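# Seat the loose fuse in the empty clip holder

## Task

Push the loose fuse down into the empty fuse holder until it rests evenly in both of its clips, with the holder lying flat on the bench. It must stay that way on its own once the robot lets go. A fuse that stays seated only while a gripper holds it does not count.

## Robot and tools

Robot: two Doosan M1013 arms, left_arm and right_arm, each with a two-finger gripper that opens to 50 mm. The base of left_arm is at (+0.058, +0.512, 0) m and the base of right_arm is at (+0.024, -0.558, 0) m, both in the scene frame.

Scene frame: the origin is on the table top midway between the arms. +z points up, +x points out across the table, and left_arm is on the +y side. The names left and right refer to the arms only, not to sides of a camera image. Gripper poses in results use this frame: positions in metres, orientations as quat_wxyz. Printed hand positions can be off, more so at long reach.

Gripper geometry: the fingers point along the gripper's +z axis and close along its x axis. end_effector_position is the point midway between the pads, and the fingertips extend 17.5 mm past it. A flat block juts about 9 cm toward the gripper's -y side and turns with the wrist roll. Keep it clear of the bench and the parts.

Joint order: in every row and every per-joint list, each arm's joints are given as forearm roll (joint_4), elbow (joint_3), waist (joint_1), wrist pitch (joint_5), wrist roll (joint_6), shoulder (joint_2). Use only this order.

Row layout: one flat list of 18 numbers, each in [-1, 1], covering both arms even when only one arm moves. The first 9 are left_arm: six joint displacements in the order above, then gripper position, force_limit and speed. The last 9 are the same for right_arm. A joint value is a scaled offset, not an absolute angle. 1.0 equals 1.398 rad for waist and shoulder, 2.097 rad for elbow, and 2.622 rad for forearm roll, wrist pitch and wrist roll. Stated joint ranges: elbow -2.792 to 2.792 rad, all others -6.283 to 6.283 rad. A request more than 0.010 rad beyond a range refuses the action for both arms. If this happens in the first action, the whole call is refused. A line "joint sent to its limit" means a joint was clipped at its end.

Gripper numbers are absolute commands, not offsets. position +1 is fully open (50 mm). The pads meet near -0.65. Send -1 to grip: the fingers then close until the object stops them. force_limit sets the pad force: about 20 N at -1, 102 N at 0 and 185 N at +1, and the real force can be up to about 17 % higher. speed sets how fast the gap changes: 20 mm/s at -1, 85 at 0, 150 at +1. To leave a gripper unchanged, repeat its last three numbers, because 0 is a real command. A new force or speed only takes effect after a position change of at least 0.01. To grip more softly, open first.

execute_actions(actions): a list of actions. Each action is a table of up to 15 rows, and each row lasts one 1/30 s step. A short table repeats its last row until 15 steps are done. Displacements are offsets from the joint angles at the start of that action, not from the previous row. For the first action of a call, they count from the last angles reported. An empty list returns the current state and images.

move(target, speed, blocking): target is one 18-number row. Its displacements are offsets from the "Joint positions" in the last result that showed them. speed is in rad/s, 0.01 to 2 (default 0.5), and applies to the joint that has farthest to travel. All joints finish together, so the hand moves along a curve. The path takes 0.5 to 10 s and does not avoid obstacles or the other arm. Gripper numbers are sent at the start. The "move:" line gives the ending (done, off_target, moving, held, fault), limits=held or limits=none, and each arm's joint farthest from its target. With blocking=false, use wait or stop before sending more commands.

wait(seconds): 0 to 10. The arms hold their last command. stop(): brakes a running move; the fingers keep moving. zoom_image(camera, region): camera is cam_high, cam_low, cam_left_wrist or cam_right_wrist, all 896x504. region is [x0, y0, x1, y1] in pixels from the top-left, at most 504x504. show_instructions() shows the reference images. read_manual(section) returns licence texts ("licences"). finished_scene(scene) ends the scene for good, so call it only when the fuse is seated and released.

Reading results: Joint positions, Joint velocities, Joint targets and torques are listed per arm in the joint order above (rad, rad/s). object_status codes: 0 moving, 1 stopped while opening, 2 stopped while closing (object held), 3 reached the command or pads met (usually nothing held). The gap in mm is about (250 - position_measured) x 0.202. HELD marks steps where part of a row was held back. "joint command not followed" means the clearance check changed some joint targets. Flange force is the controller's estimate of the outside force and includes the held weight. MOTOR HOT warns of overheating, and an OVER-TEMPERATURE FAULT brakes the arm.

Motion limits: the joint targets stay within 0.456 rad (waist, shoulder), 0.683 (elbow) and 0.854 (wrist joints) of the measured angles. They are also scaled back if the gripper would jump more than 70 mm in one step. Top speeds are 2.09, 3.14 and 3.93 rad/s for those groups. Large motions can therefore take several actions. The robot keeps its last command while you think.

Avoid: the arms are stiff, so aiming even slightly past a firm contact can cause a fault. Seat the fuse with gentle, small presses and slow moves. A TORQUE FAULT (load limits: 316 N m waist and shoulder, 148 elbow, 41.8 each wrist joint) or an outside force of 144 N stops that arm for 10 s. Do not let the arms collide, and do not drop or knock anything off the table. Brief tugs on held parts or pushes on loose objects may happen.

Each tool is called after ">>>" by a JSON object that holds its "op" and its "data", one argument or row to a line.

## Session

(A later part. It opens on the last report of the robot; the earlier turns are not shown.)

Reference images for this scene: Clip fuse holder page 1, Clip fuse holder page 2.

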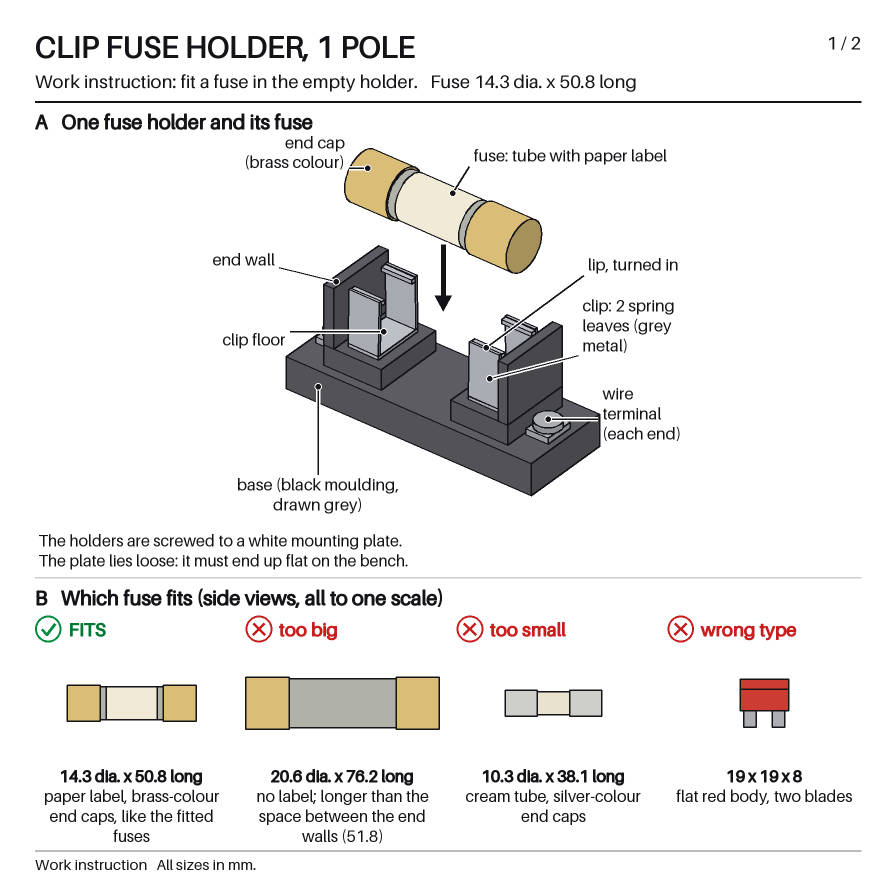

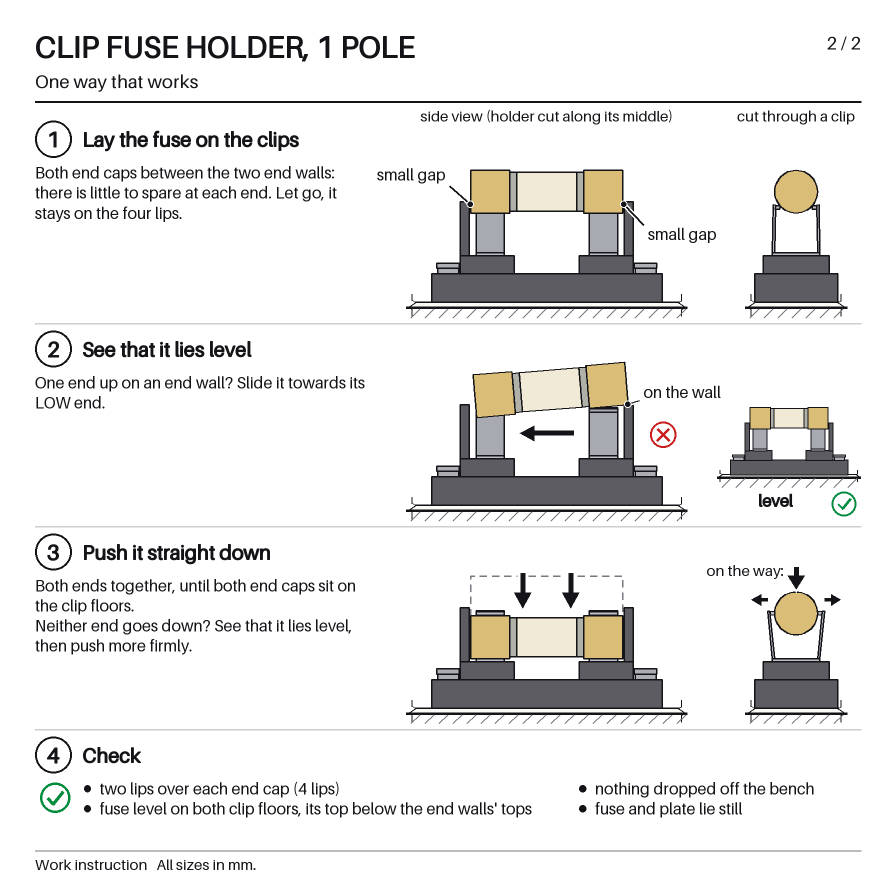

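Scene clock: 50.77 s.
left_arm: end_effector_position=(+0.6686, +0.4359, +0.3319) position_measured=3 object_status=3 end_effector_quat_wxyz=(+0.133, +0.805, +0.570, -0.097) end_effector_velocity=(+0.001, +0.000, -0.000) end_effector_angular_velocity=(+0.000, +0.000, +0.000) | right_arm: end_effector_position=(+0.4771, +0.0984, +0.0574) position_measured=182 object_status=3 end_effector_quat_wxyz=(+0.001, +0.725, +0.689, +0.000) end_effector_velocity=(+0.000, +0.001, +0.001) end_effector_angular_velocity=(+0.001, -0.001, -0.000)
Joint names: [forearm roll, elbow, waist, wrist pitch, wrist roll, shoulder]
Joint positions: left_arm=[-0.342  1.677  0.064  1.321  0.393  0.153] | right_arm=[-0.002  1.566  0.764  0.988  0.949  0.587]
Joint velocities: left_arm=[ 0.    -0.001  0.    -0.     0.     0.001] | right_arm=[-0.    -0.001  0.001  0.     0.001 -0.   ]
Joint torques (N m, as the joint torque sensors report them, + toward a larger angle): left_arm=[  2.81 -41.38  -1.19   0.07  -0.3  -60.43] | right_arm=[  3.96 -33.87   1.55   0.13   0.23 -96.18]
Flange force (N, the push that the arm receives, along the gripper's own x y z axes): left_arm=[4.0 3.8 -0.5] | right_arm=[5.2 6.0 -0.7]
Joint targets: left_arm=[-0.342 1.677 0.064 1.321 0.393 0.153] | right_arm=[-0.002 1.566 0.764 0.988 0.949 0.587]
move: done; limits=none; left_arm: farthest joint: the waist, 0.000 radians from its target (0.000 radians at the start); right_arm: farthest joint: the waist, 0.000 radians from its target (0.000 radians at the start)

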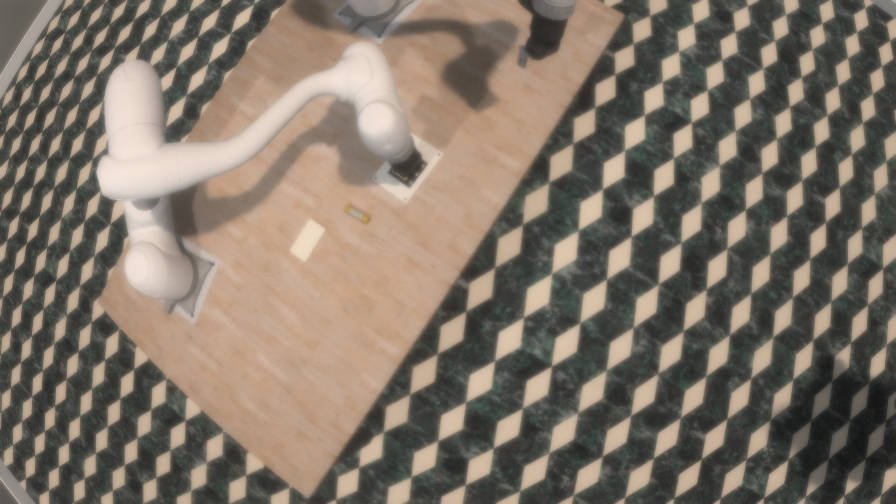

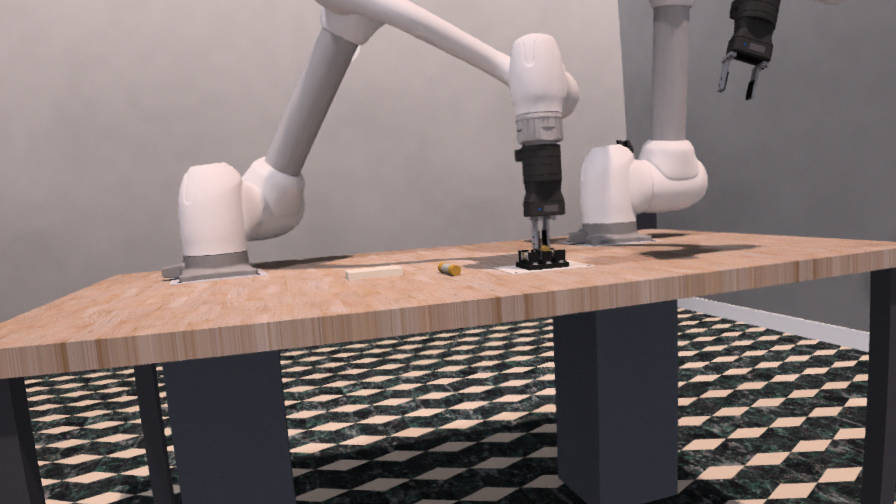

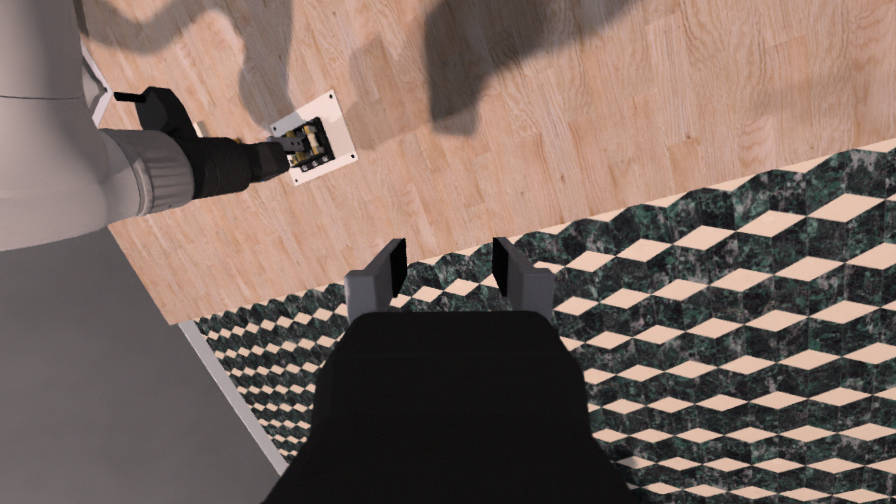

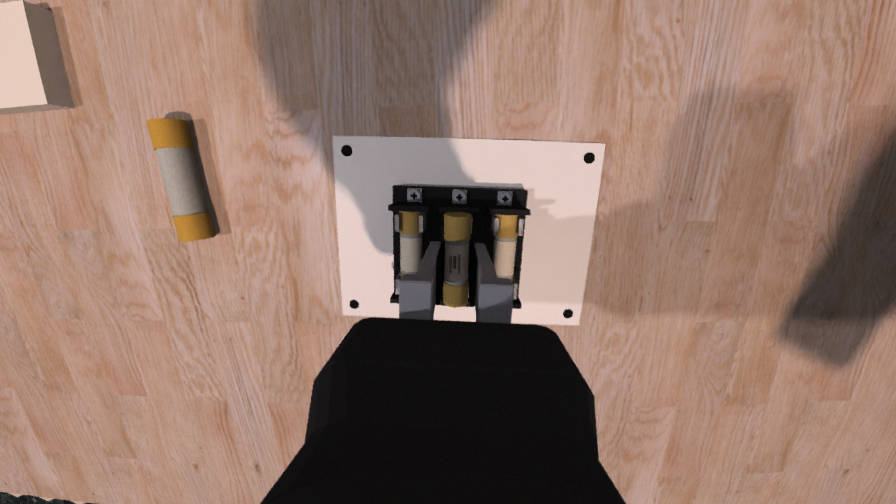

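>>> {"op": "move", "data": {
  "target": [0,0,0,0,0,0,1,0,0,0,0.00105,-0.00026,-0.0013,0,0.00084,-0.2,-0.5,-1],
  "speed": 0.01
}}

>>> {"op": "move", "data": {
  "target": [0,0,0,0,0,0,1,0,0,0,0,0,0,0,0,-1,-0.4,-0.5]
}}

>>> {"op": "move", "data": {
  "target": [0,0,0,0,0,0,1,0,0,0,0.0006,0,-0.00114,0,0.00124,-1,-0.4,-0.5],
  "speed": 0.01
}}

>>> {"op": "zoom_image", "data": {
  "camera": "cam_right_wrist",
  "region": [370,170,540,320]
}}

Scene clock: 55.43 s.
left_arm: end_effector_position=(+0.6686, +0.4359, +0.3319) position_measured=3 object_status=3 end_effector_quat_wxyz=(+0.133, +0.805, +0.570, -0.097) end_effector_velocity=(+0.000, +0.000, -0.000) end_effector_angular_velocity=(-0.001, +0.000, +0.002) | right_arm: end_effector_position=(+0.4771, +0.0979, +0.0554) position_measured=182 object_status=3 end_effector_quat_wxyz=(+0.001, +0.725, +0.689, +0.000) end_effector_velocity=(+0.000, +0.000, +0.000) end_effector_angular_velocity=(+0.001, -0.000, +0.001)
Joint names: [forearm roll, elbow, waist, wrist pitch, wrist roll, shoulder]
Joint positions: left_arm=[-0.342  1.677  0.064  1.321  0.393  0.153] | right_arm=[-0.002  1.569  0.763  0.985  0.949  0.588]
Joint velocities: left_arm=[-0.001 -0.     0.001 -0.    -0.     0.001] | right_arm=[ 0.    -0.001 -0.     0.    -0.001 -0.   ]
Joint torques (N m, as the joint torque sensors report them, + toward a larger angle): left_arm=[  2.99 -41.1    2.23   0.09  -0.22 -59.53] | right_arm=[  3.96 -34.99   1.78   0.24  -0.1  -96.41]
Flange force (N, the push that the arm receives, along the gripper's own x y z axes): left_arm=[-1.3 4.5 1.0] | right_arm=[3.0 4.3 0.6]
Joint targets: left_arm=[-0.342 1.677 0.064 1.321 0.393 0.153] | right_arm=[-0.002 1.569 0.763 0.985 0.949 0.588]
move: done; limits=none; left_arm: farthest joint: the waist, 0.000 radians from its target (0.000 radians at the start); right_arm: farthest joint: the waist, 0.000 radians from its target (0.000 radians at the start)

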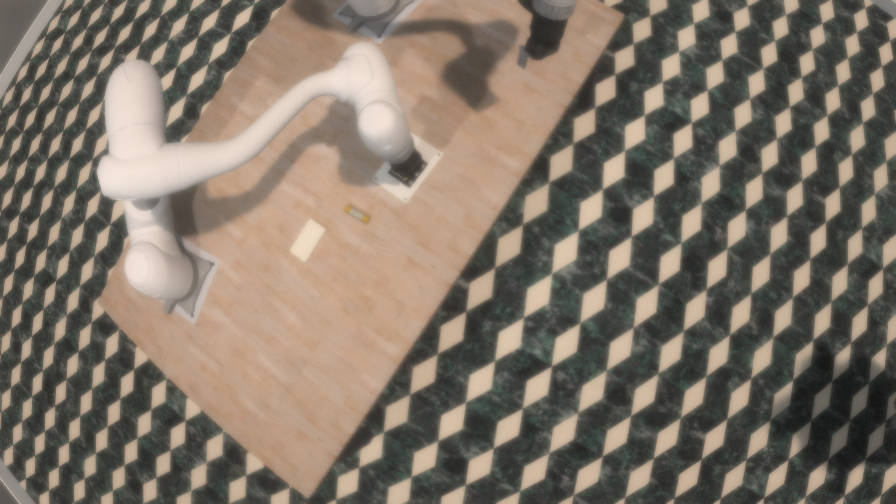

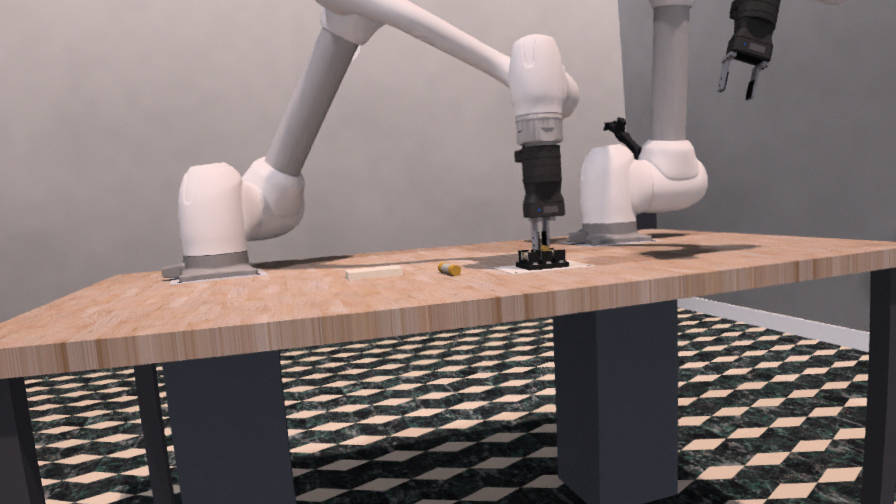

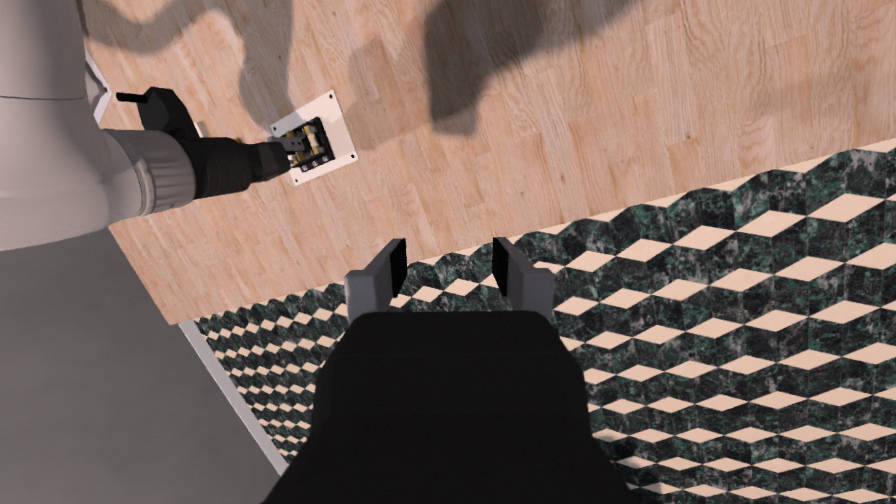

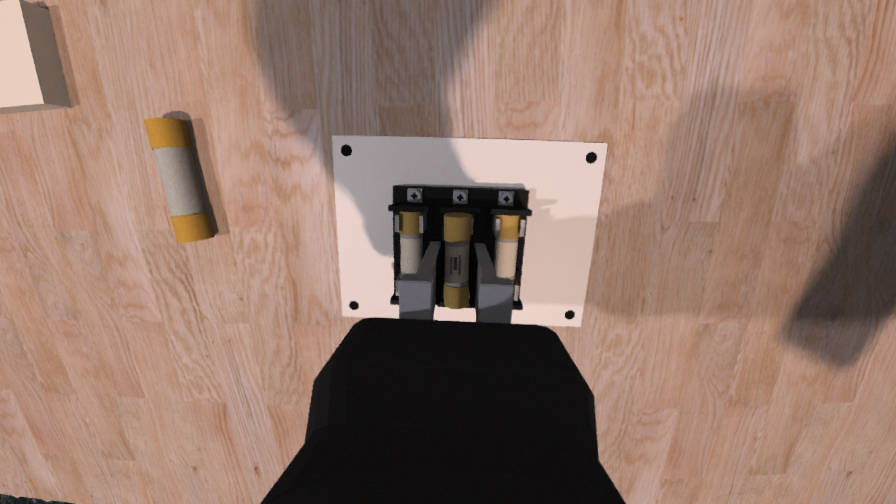

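Scene clock: 55.93 s.
left_arm: end_effector_position=(+0.6686, +0.4359, +0.3319) position_measured=3 object_status=3 end_effector_quat_wxyz=(+0.133, +0.805, +0.570, -0.097) end_effector_velocity=(+0.001, -0.000, +0.000) end_effector_angular_velocity=(-0.000, -0.001, +0.001) | right_arm: end_effector_position=(+0.4771, +0.0979, +0.0554) position_measured=192 object_status=2 end_effector_quat_wxyz=(+0.001, +0.725, +0.689, +0.000) end_effector_velocity=(+0.000, -0.001, -0.001) end_effector_angular_velocity=(-0.001, +0.001, -0.000)
Joint names: [forearm roll, elbow, waist, wrist pitch, wrist roll, shoulder]
Joint positions: left_arm=[-0.342  1.677  0.064  1.321  0.393  0.153] | right_arm=[-0.002  1.569  0.763  0.985  0.949  0.588]
Joint velocities: left_arm=[-0.    -0.001 -0.    -0.001 -0.     0.001] | right_arm=[ 0.     0.002 -0.001 -0.    -0.001 -0.   ]
Joint torques (N m, as the joint torque sensors report them, + toward a larger angle): left_arm=[  3.01 -40.83   0.81   0.05  -0.15 -60.7 ] | right_arm=[  3.51 -33.1   -1.56   0.46   0.18 -95.49]
Flange force (N, the push that the arm receives, along the gripper's own x y z axes): left_arm=[1.2 6.5 0.0] | right_arm=[7.4 2.9 -0.8]
Joint targets: left_arm=[-0.342 1.677 0.064 1.321 0.393 0.153] | right_arm=[-0.002 1.569 0.763 0.985 0.949 0.588]
move: done; limits=none; left_arm: farthest joint: the waist, 0.000 radians from its target (0.000 radians at the start); right_arm: farthest joint: the waist, 0.000 radians from its target (0.000 radians at the start)

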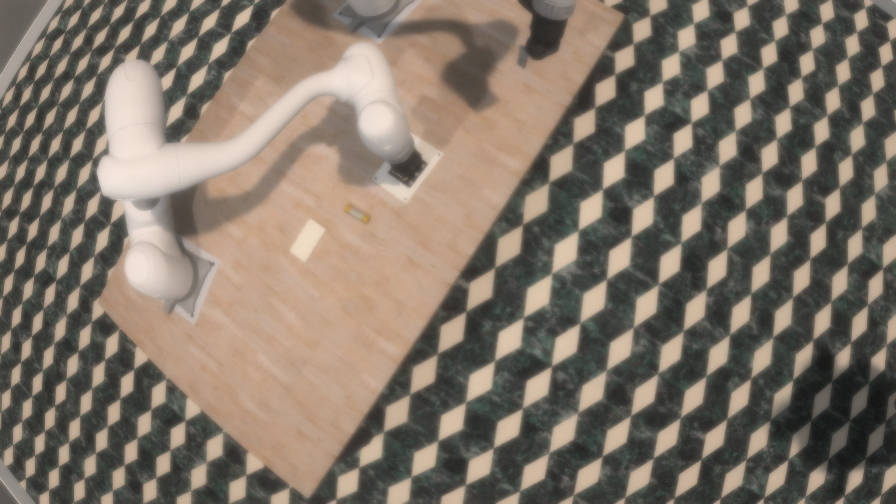

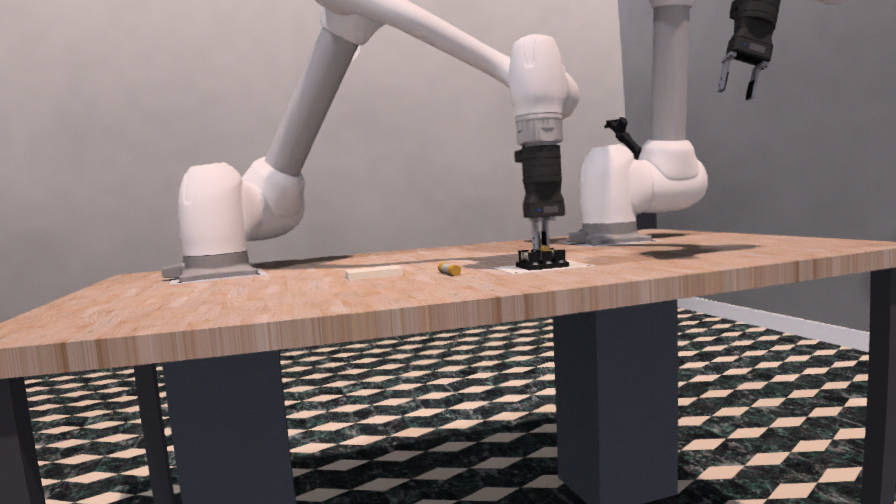

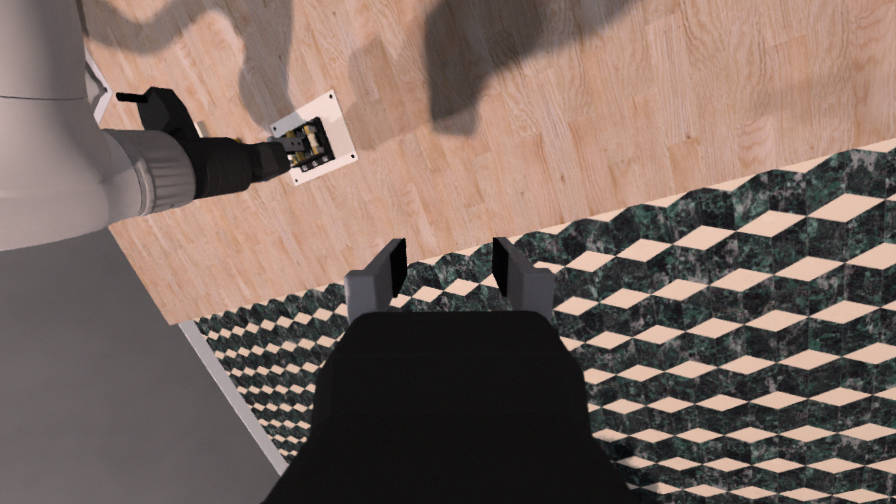

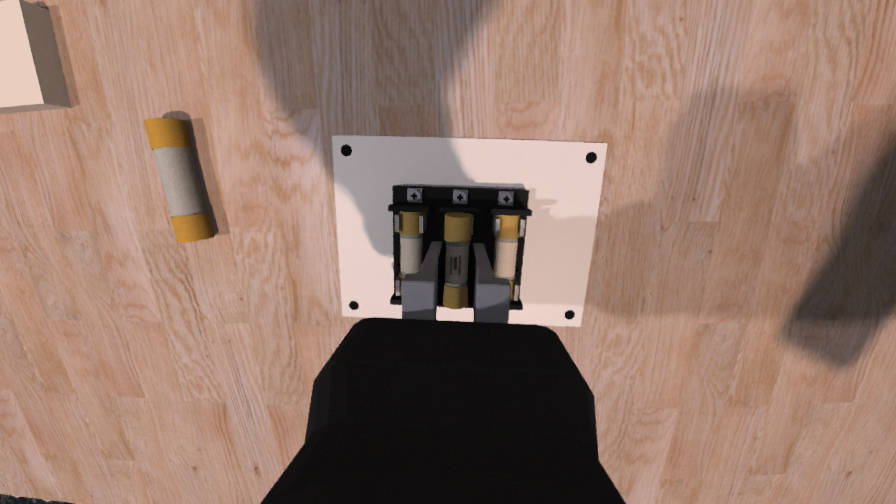

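Scene clock: 56.63 s.
left_arm: end_effector_position=(+0.6686, +0.4359, +0.3319) position_measured=3 object_status=3 end_effector_quat_wxyz=(+0.133, +0.805, +0.570, -0.097) end_effector_velocity=(-0.000, +0.000, -0.000) end_effector_angular_velocity=(+0.001, +0.001, +0.001) | right_arm: end_effector_position=(+0.4772, +0.0979, +0.0535) position_measured=192 object_status=2 end_effector_quat_wxyz=(+0.001, +0.725, +0.689, +0.000) end_effector_velocity=(-0.000, +0.000, -0.000) end_effector_angular_velocity=(-0.001, +0.000, +0.001)
Joint names: [forearm roll, elbow, waist, wrist pitch, wrist roll, shoulder]
Joint positions: left_arm=[-0.342  1.677  0.064  1.321  0.393  0.153] | right_arm=[-0.002  1.57   0.763  0.982  0.949  0.59 ]
Joint velocities: left_arm=[ 0.     0.001  0.    -0.    -0.001  0.   ] | right_arm=[-0.    -0.     0.     0.    -0.     0.001]
Joint torques (N m, as the joint torque sensors report them, + toward a larger angle): left_arm=[  3.14 -41.27   1.05   0.05  -0.18 -61.05] | right_arm=[  3.7  -11.86   3.63  -0.21   0.33 -55.89]
Flange force (N, the push that the arm receives, along the gripper's own x y z axes): left_arm=[1.0 5.7 0.7] | right_arm=[1.2 6.6 -50.0]
Joint targets: left_arm=[-0.342 1.677 0.064 1.321 0.393 0.153] | right_arm=[-0.002 1.570 0.763 0.982 0.949 0.590]
move: done; limits=none; left_arm: farthest joint: the waist, 0.000 radians from its target (0.000 radians at the start); right_arm: farthest joint: the elbow, 0.001 radians from its target (0.002 radians at the start)

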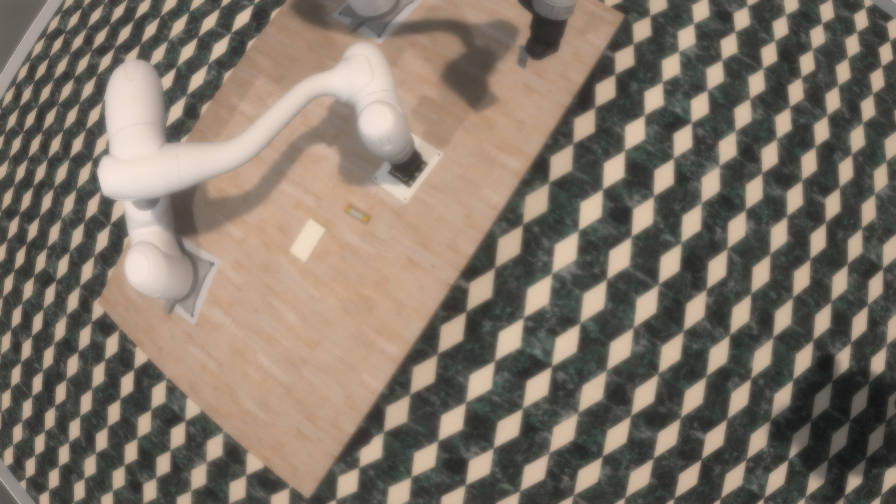

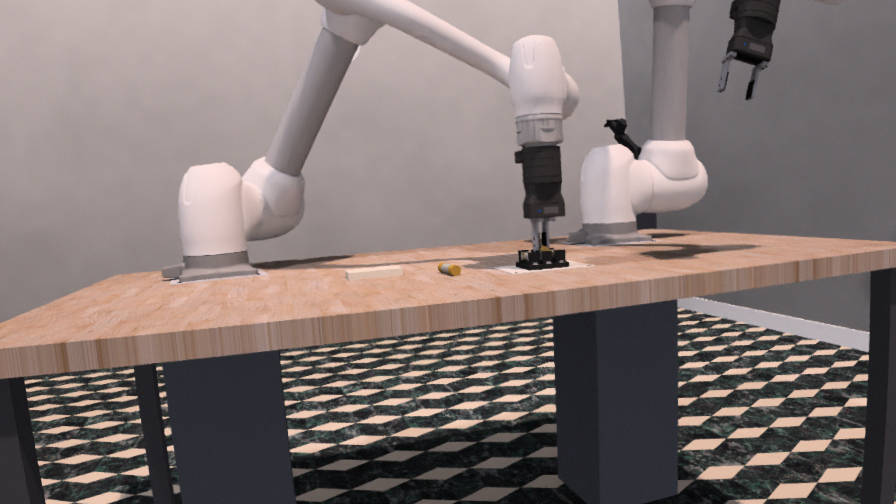

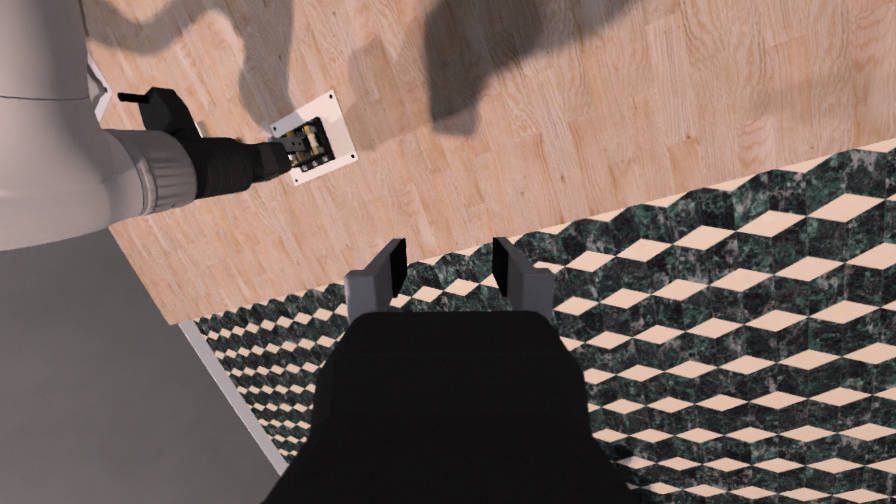

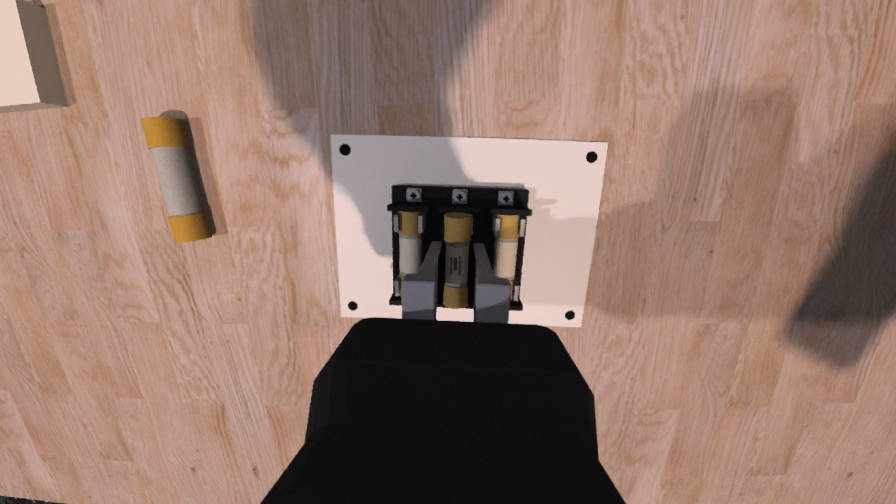

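Region (370, 170, 540, 320) of cam_right_wrist's 896x504 image, scaled by 2.965, with more detail than that image has; it fills the top 445 rows of this view, and the rest is white.

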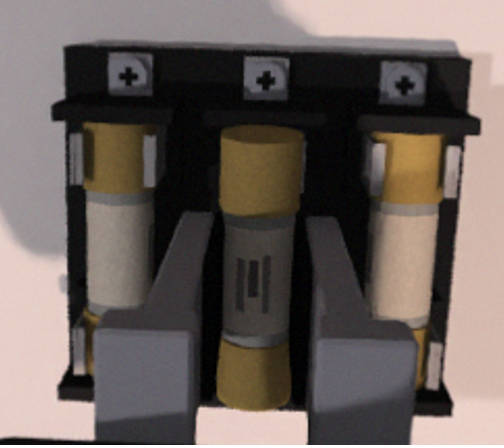

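>>> {"op": "move", "data": {
  "target": [0,0,0,0,0,0,1,0,0,0,0.0009,0,-0.0017,0,0.00186,-1,-0.4,-0.5],
  "speed": 0.01
}}

>>> {"op": "zoom_image", "data": {
  "camera": "cam_low",
  "region": [505,225,585,280]
}}

Scene clock: 59.77 s.
left_arm: end_effector_position=(+0.6686, +0.4359, +0.3319) position_measured=3 object_status=3 end_effector_quat_wxyz=(+0.133, +0.805, +0.570, -0.097) end_effector_velocity=(+0.001, +0.001, -0.001) end_effector_angular_velocity=(+0.002, +0.001, +0.000) | right_arm: end_effector_position=(+0.4771, +0.0978, +0.0505) position_measured=192 object_status=2 end_effector_quat_wxyz=(+0.001, +0.725, +0.689, +0.000) end_effector_velocity=(-0.000, -0.001, -0.000) end_effector_angular_velocity=(-0.001, +0.001, +0.000)
Joint names: [forearm roll, elbow, waist, wrist pitch, wrist roll, shoulder]
Joint positions: left_arm=[-0.342  1.677  0.064  1.321  0.393  0.153] | right_arm=[-0.002  1.572  0.763  0.977  0.949  0.592]
Joint velocities: left_arm=[ 0.002 -0.001  0.001 -0.    -0.     0.002] | right_arm=[ 0.     0.001 -0.     0.    -0.    -0.   ]
Joint torques (N m, as the joint torque sensors report them, + toward a larger angle): left_arm=[  3.17 -41.92   1.5    0.24  -0.19 -60.43] | right_arm=[  4.24  -9.08   6.54   2.51  -0.02 -62.42]
Flange force (N, the push that the arm receives, along the gripper's own x y z axes): left_arm=[0.0 4.5 2.2] | right_arm=[9.4 15.8 -41.7]
Joint targets: left_arm=[-0.342 1.677 0.064 1.321 0.393 0.153] | right_arm=[-0.002 1.572 0.763 0.977 0.949 0.592]
move: done; limits=none; left_arm: farthest joint: the waist, 0.000 radians from its target (0.000 radians at the start); right_arm: farthest joint: the waist, 0.000 radians from its target (0.000 radians at the start)

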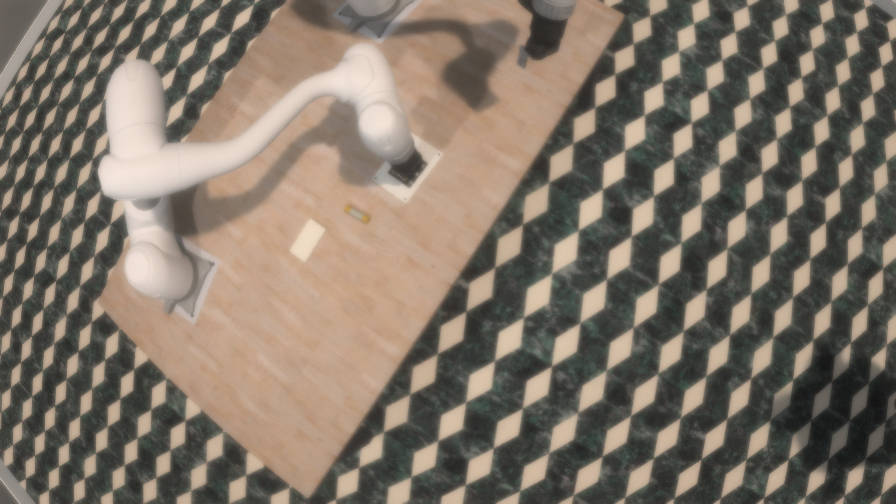

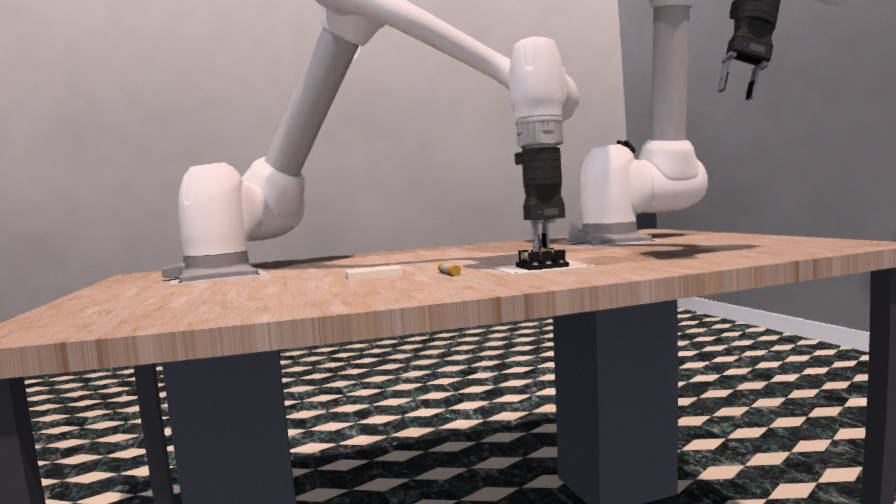

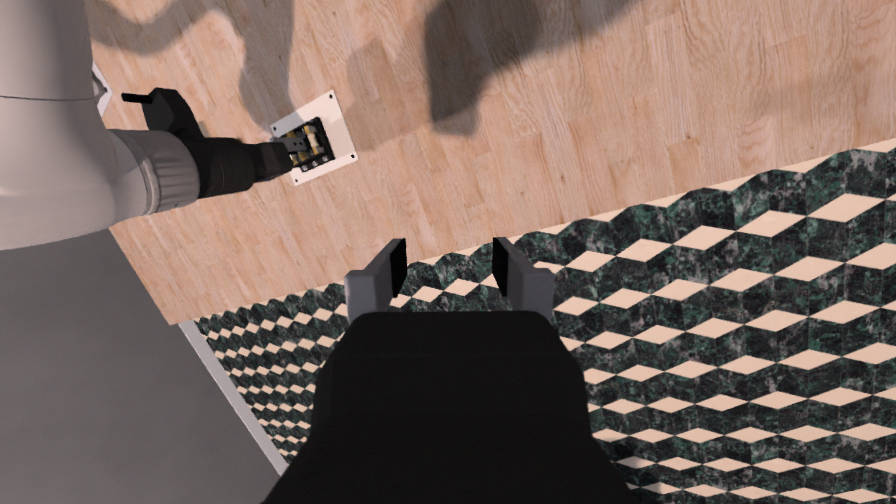

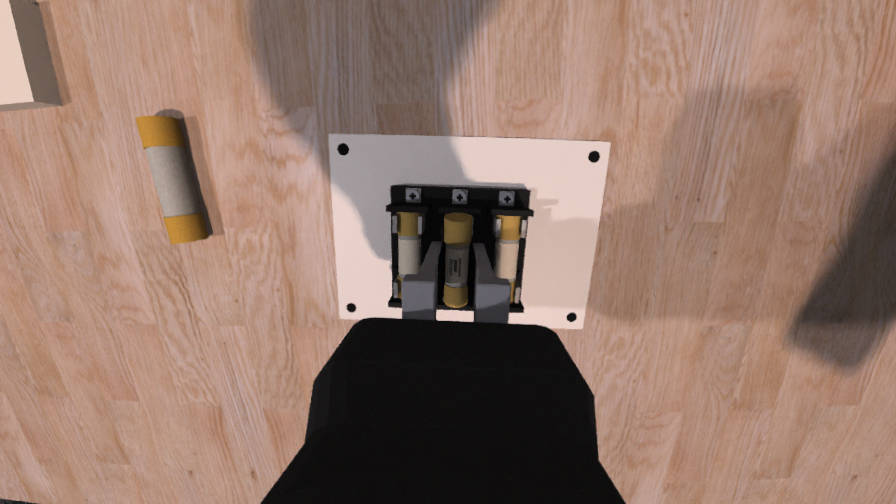

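Region (505, 225, 585, 280) of cam_low's 896x504 image, scaled by 6.300, with more detail than that image has; it fills the top 346 rows of this view, and the rest is white.

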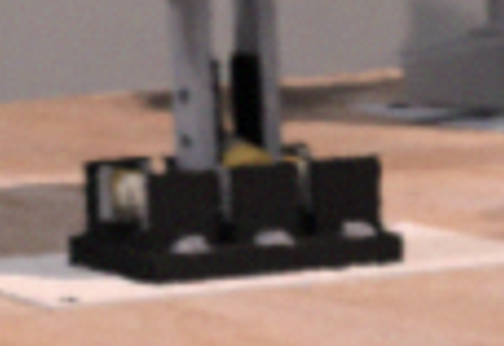

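>>> {"op": "zoom_image", "data": {
  "camera": "cam_right_wrist",
  "region": [370,170,540,320]
}}

>>> {"op": "zoom_image", "data": {
  "camera": "cam_left_wrist",
  "region": [260,100,360,190]
}}

Region (370, 170, 540, 320) of cam_right_wrist's 896x504 image, scaled by 2.965, with more detail than that image has; it fills the top 445 rows of this view, and the rest is white.

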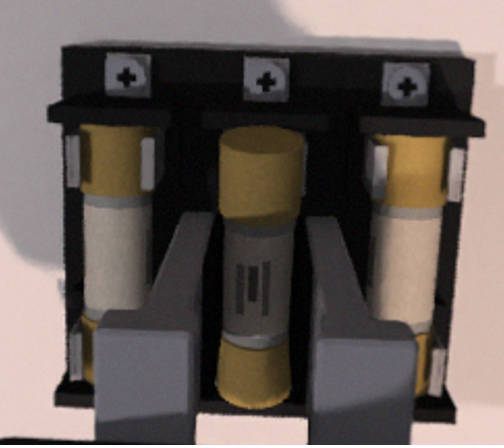

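Region (260, 100, 360, 190) of cam_left_wrist's 896x504 image, scaled by 5.040, with more detail than that image has; it fills the top 454 rows of this view, and the rest is white.

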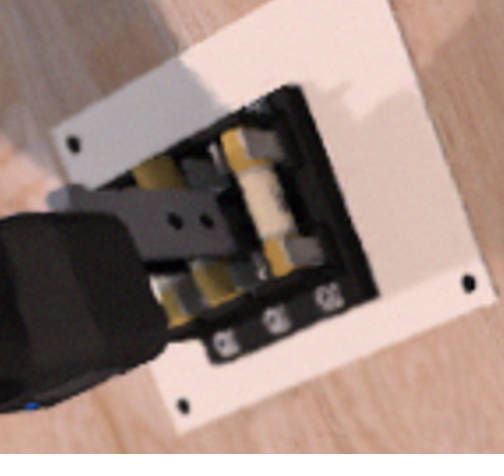

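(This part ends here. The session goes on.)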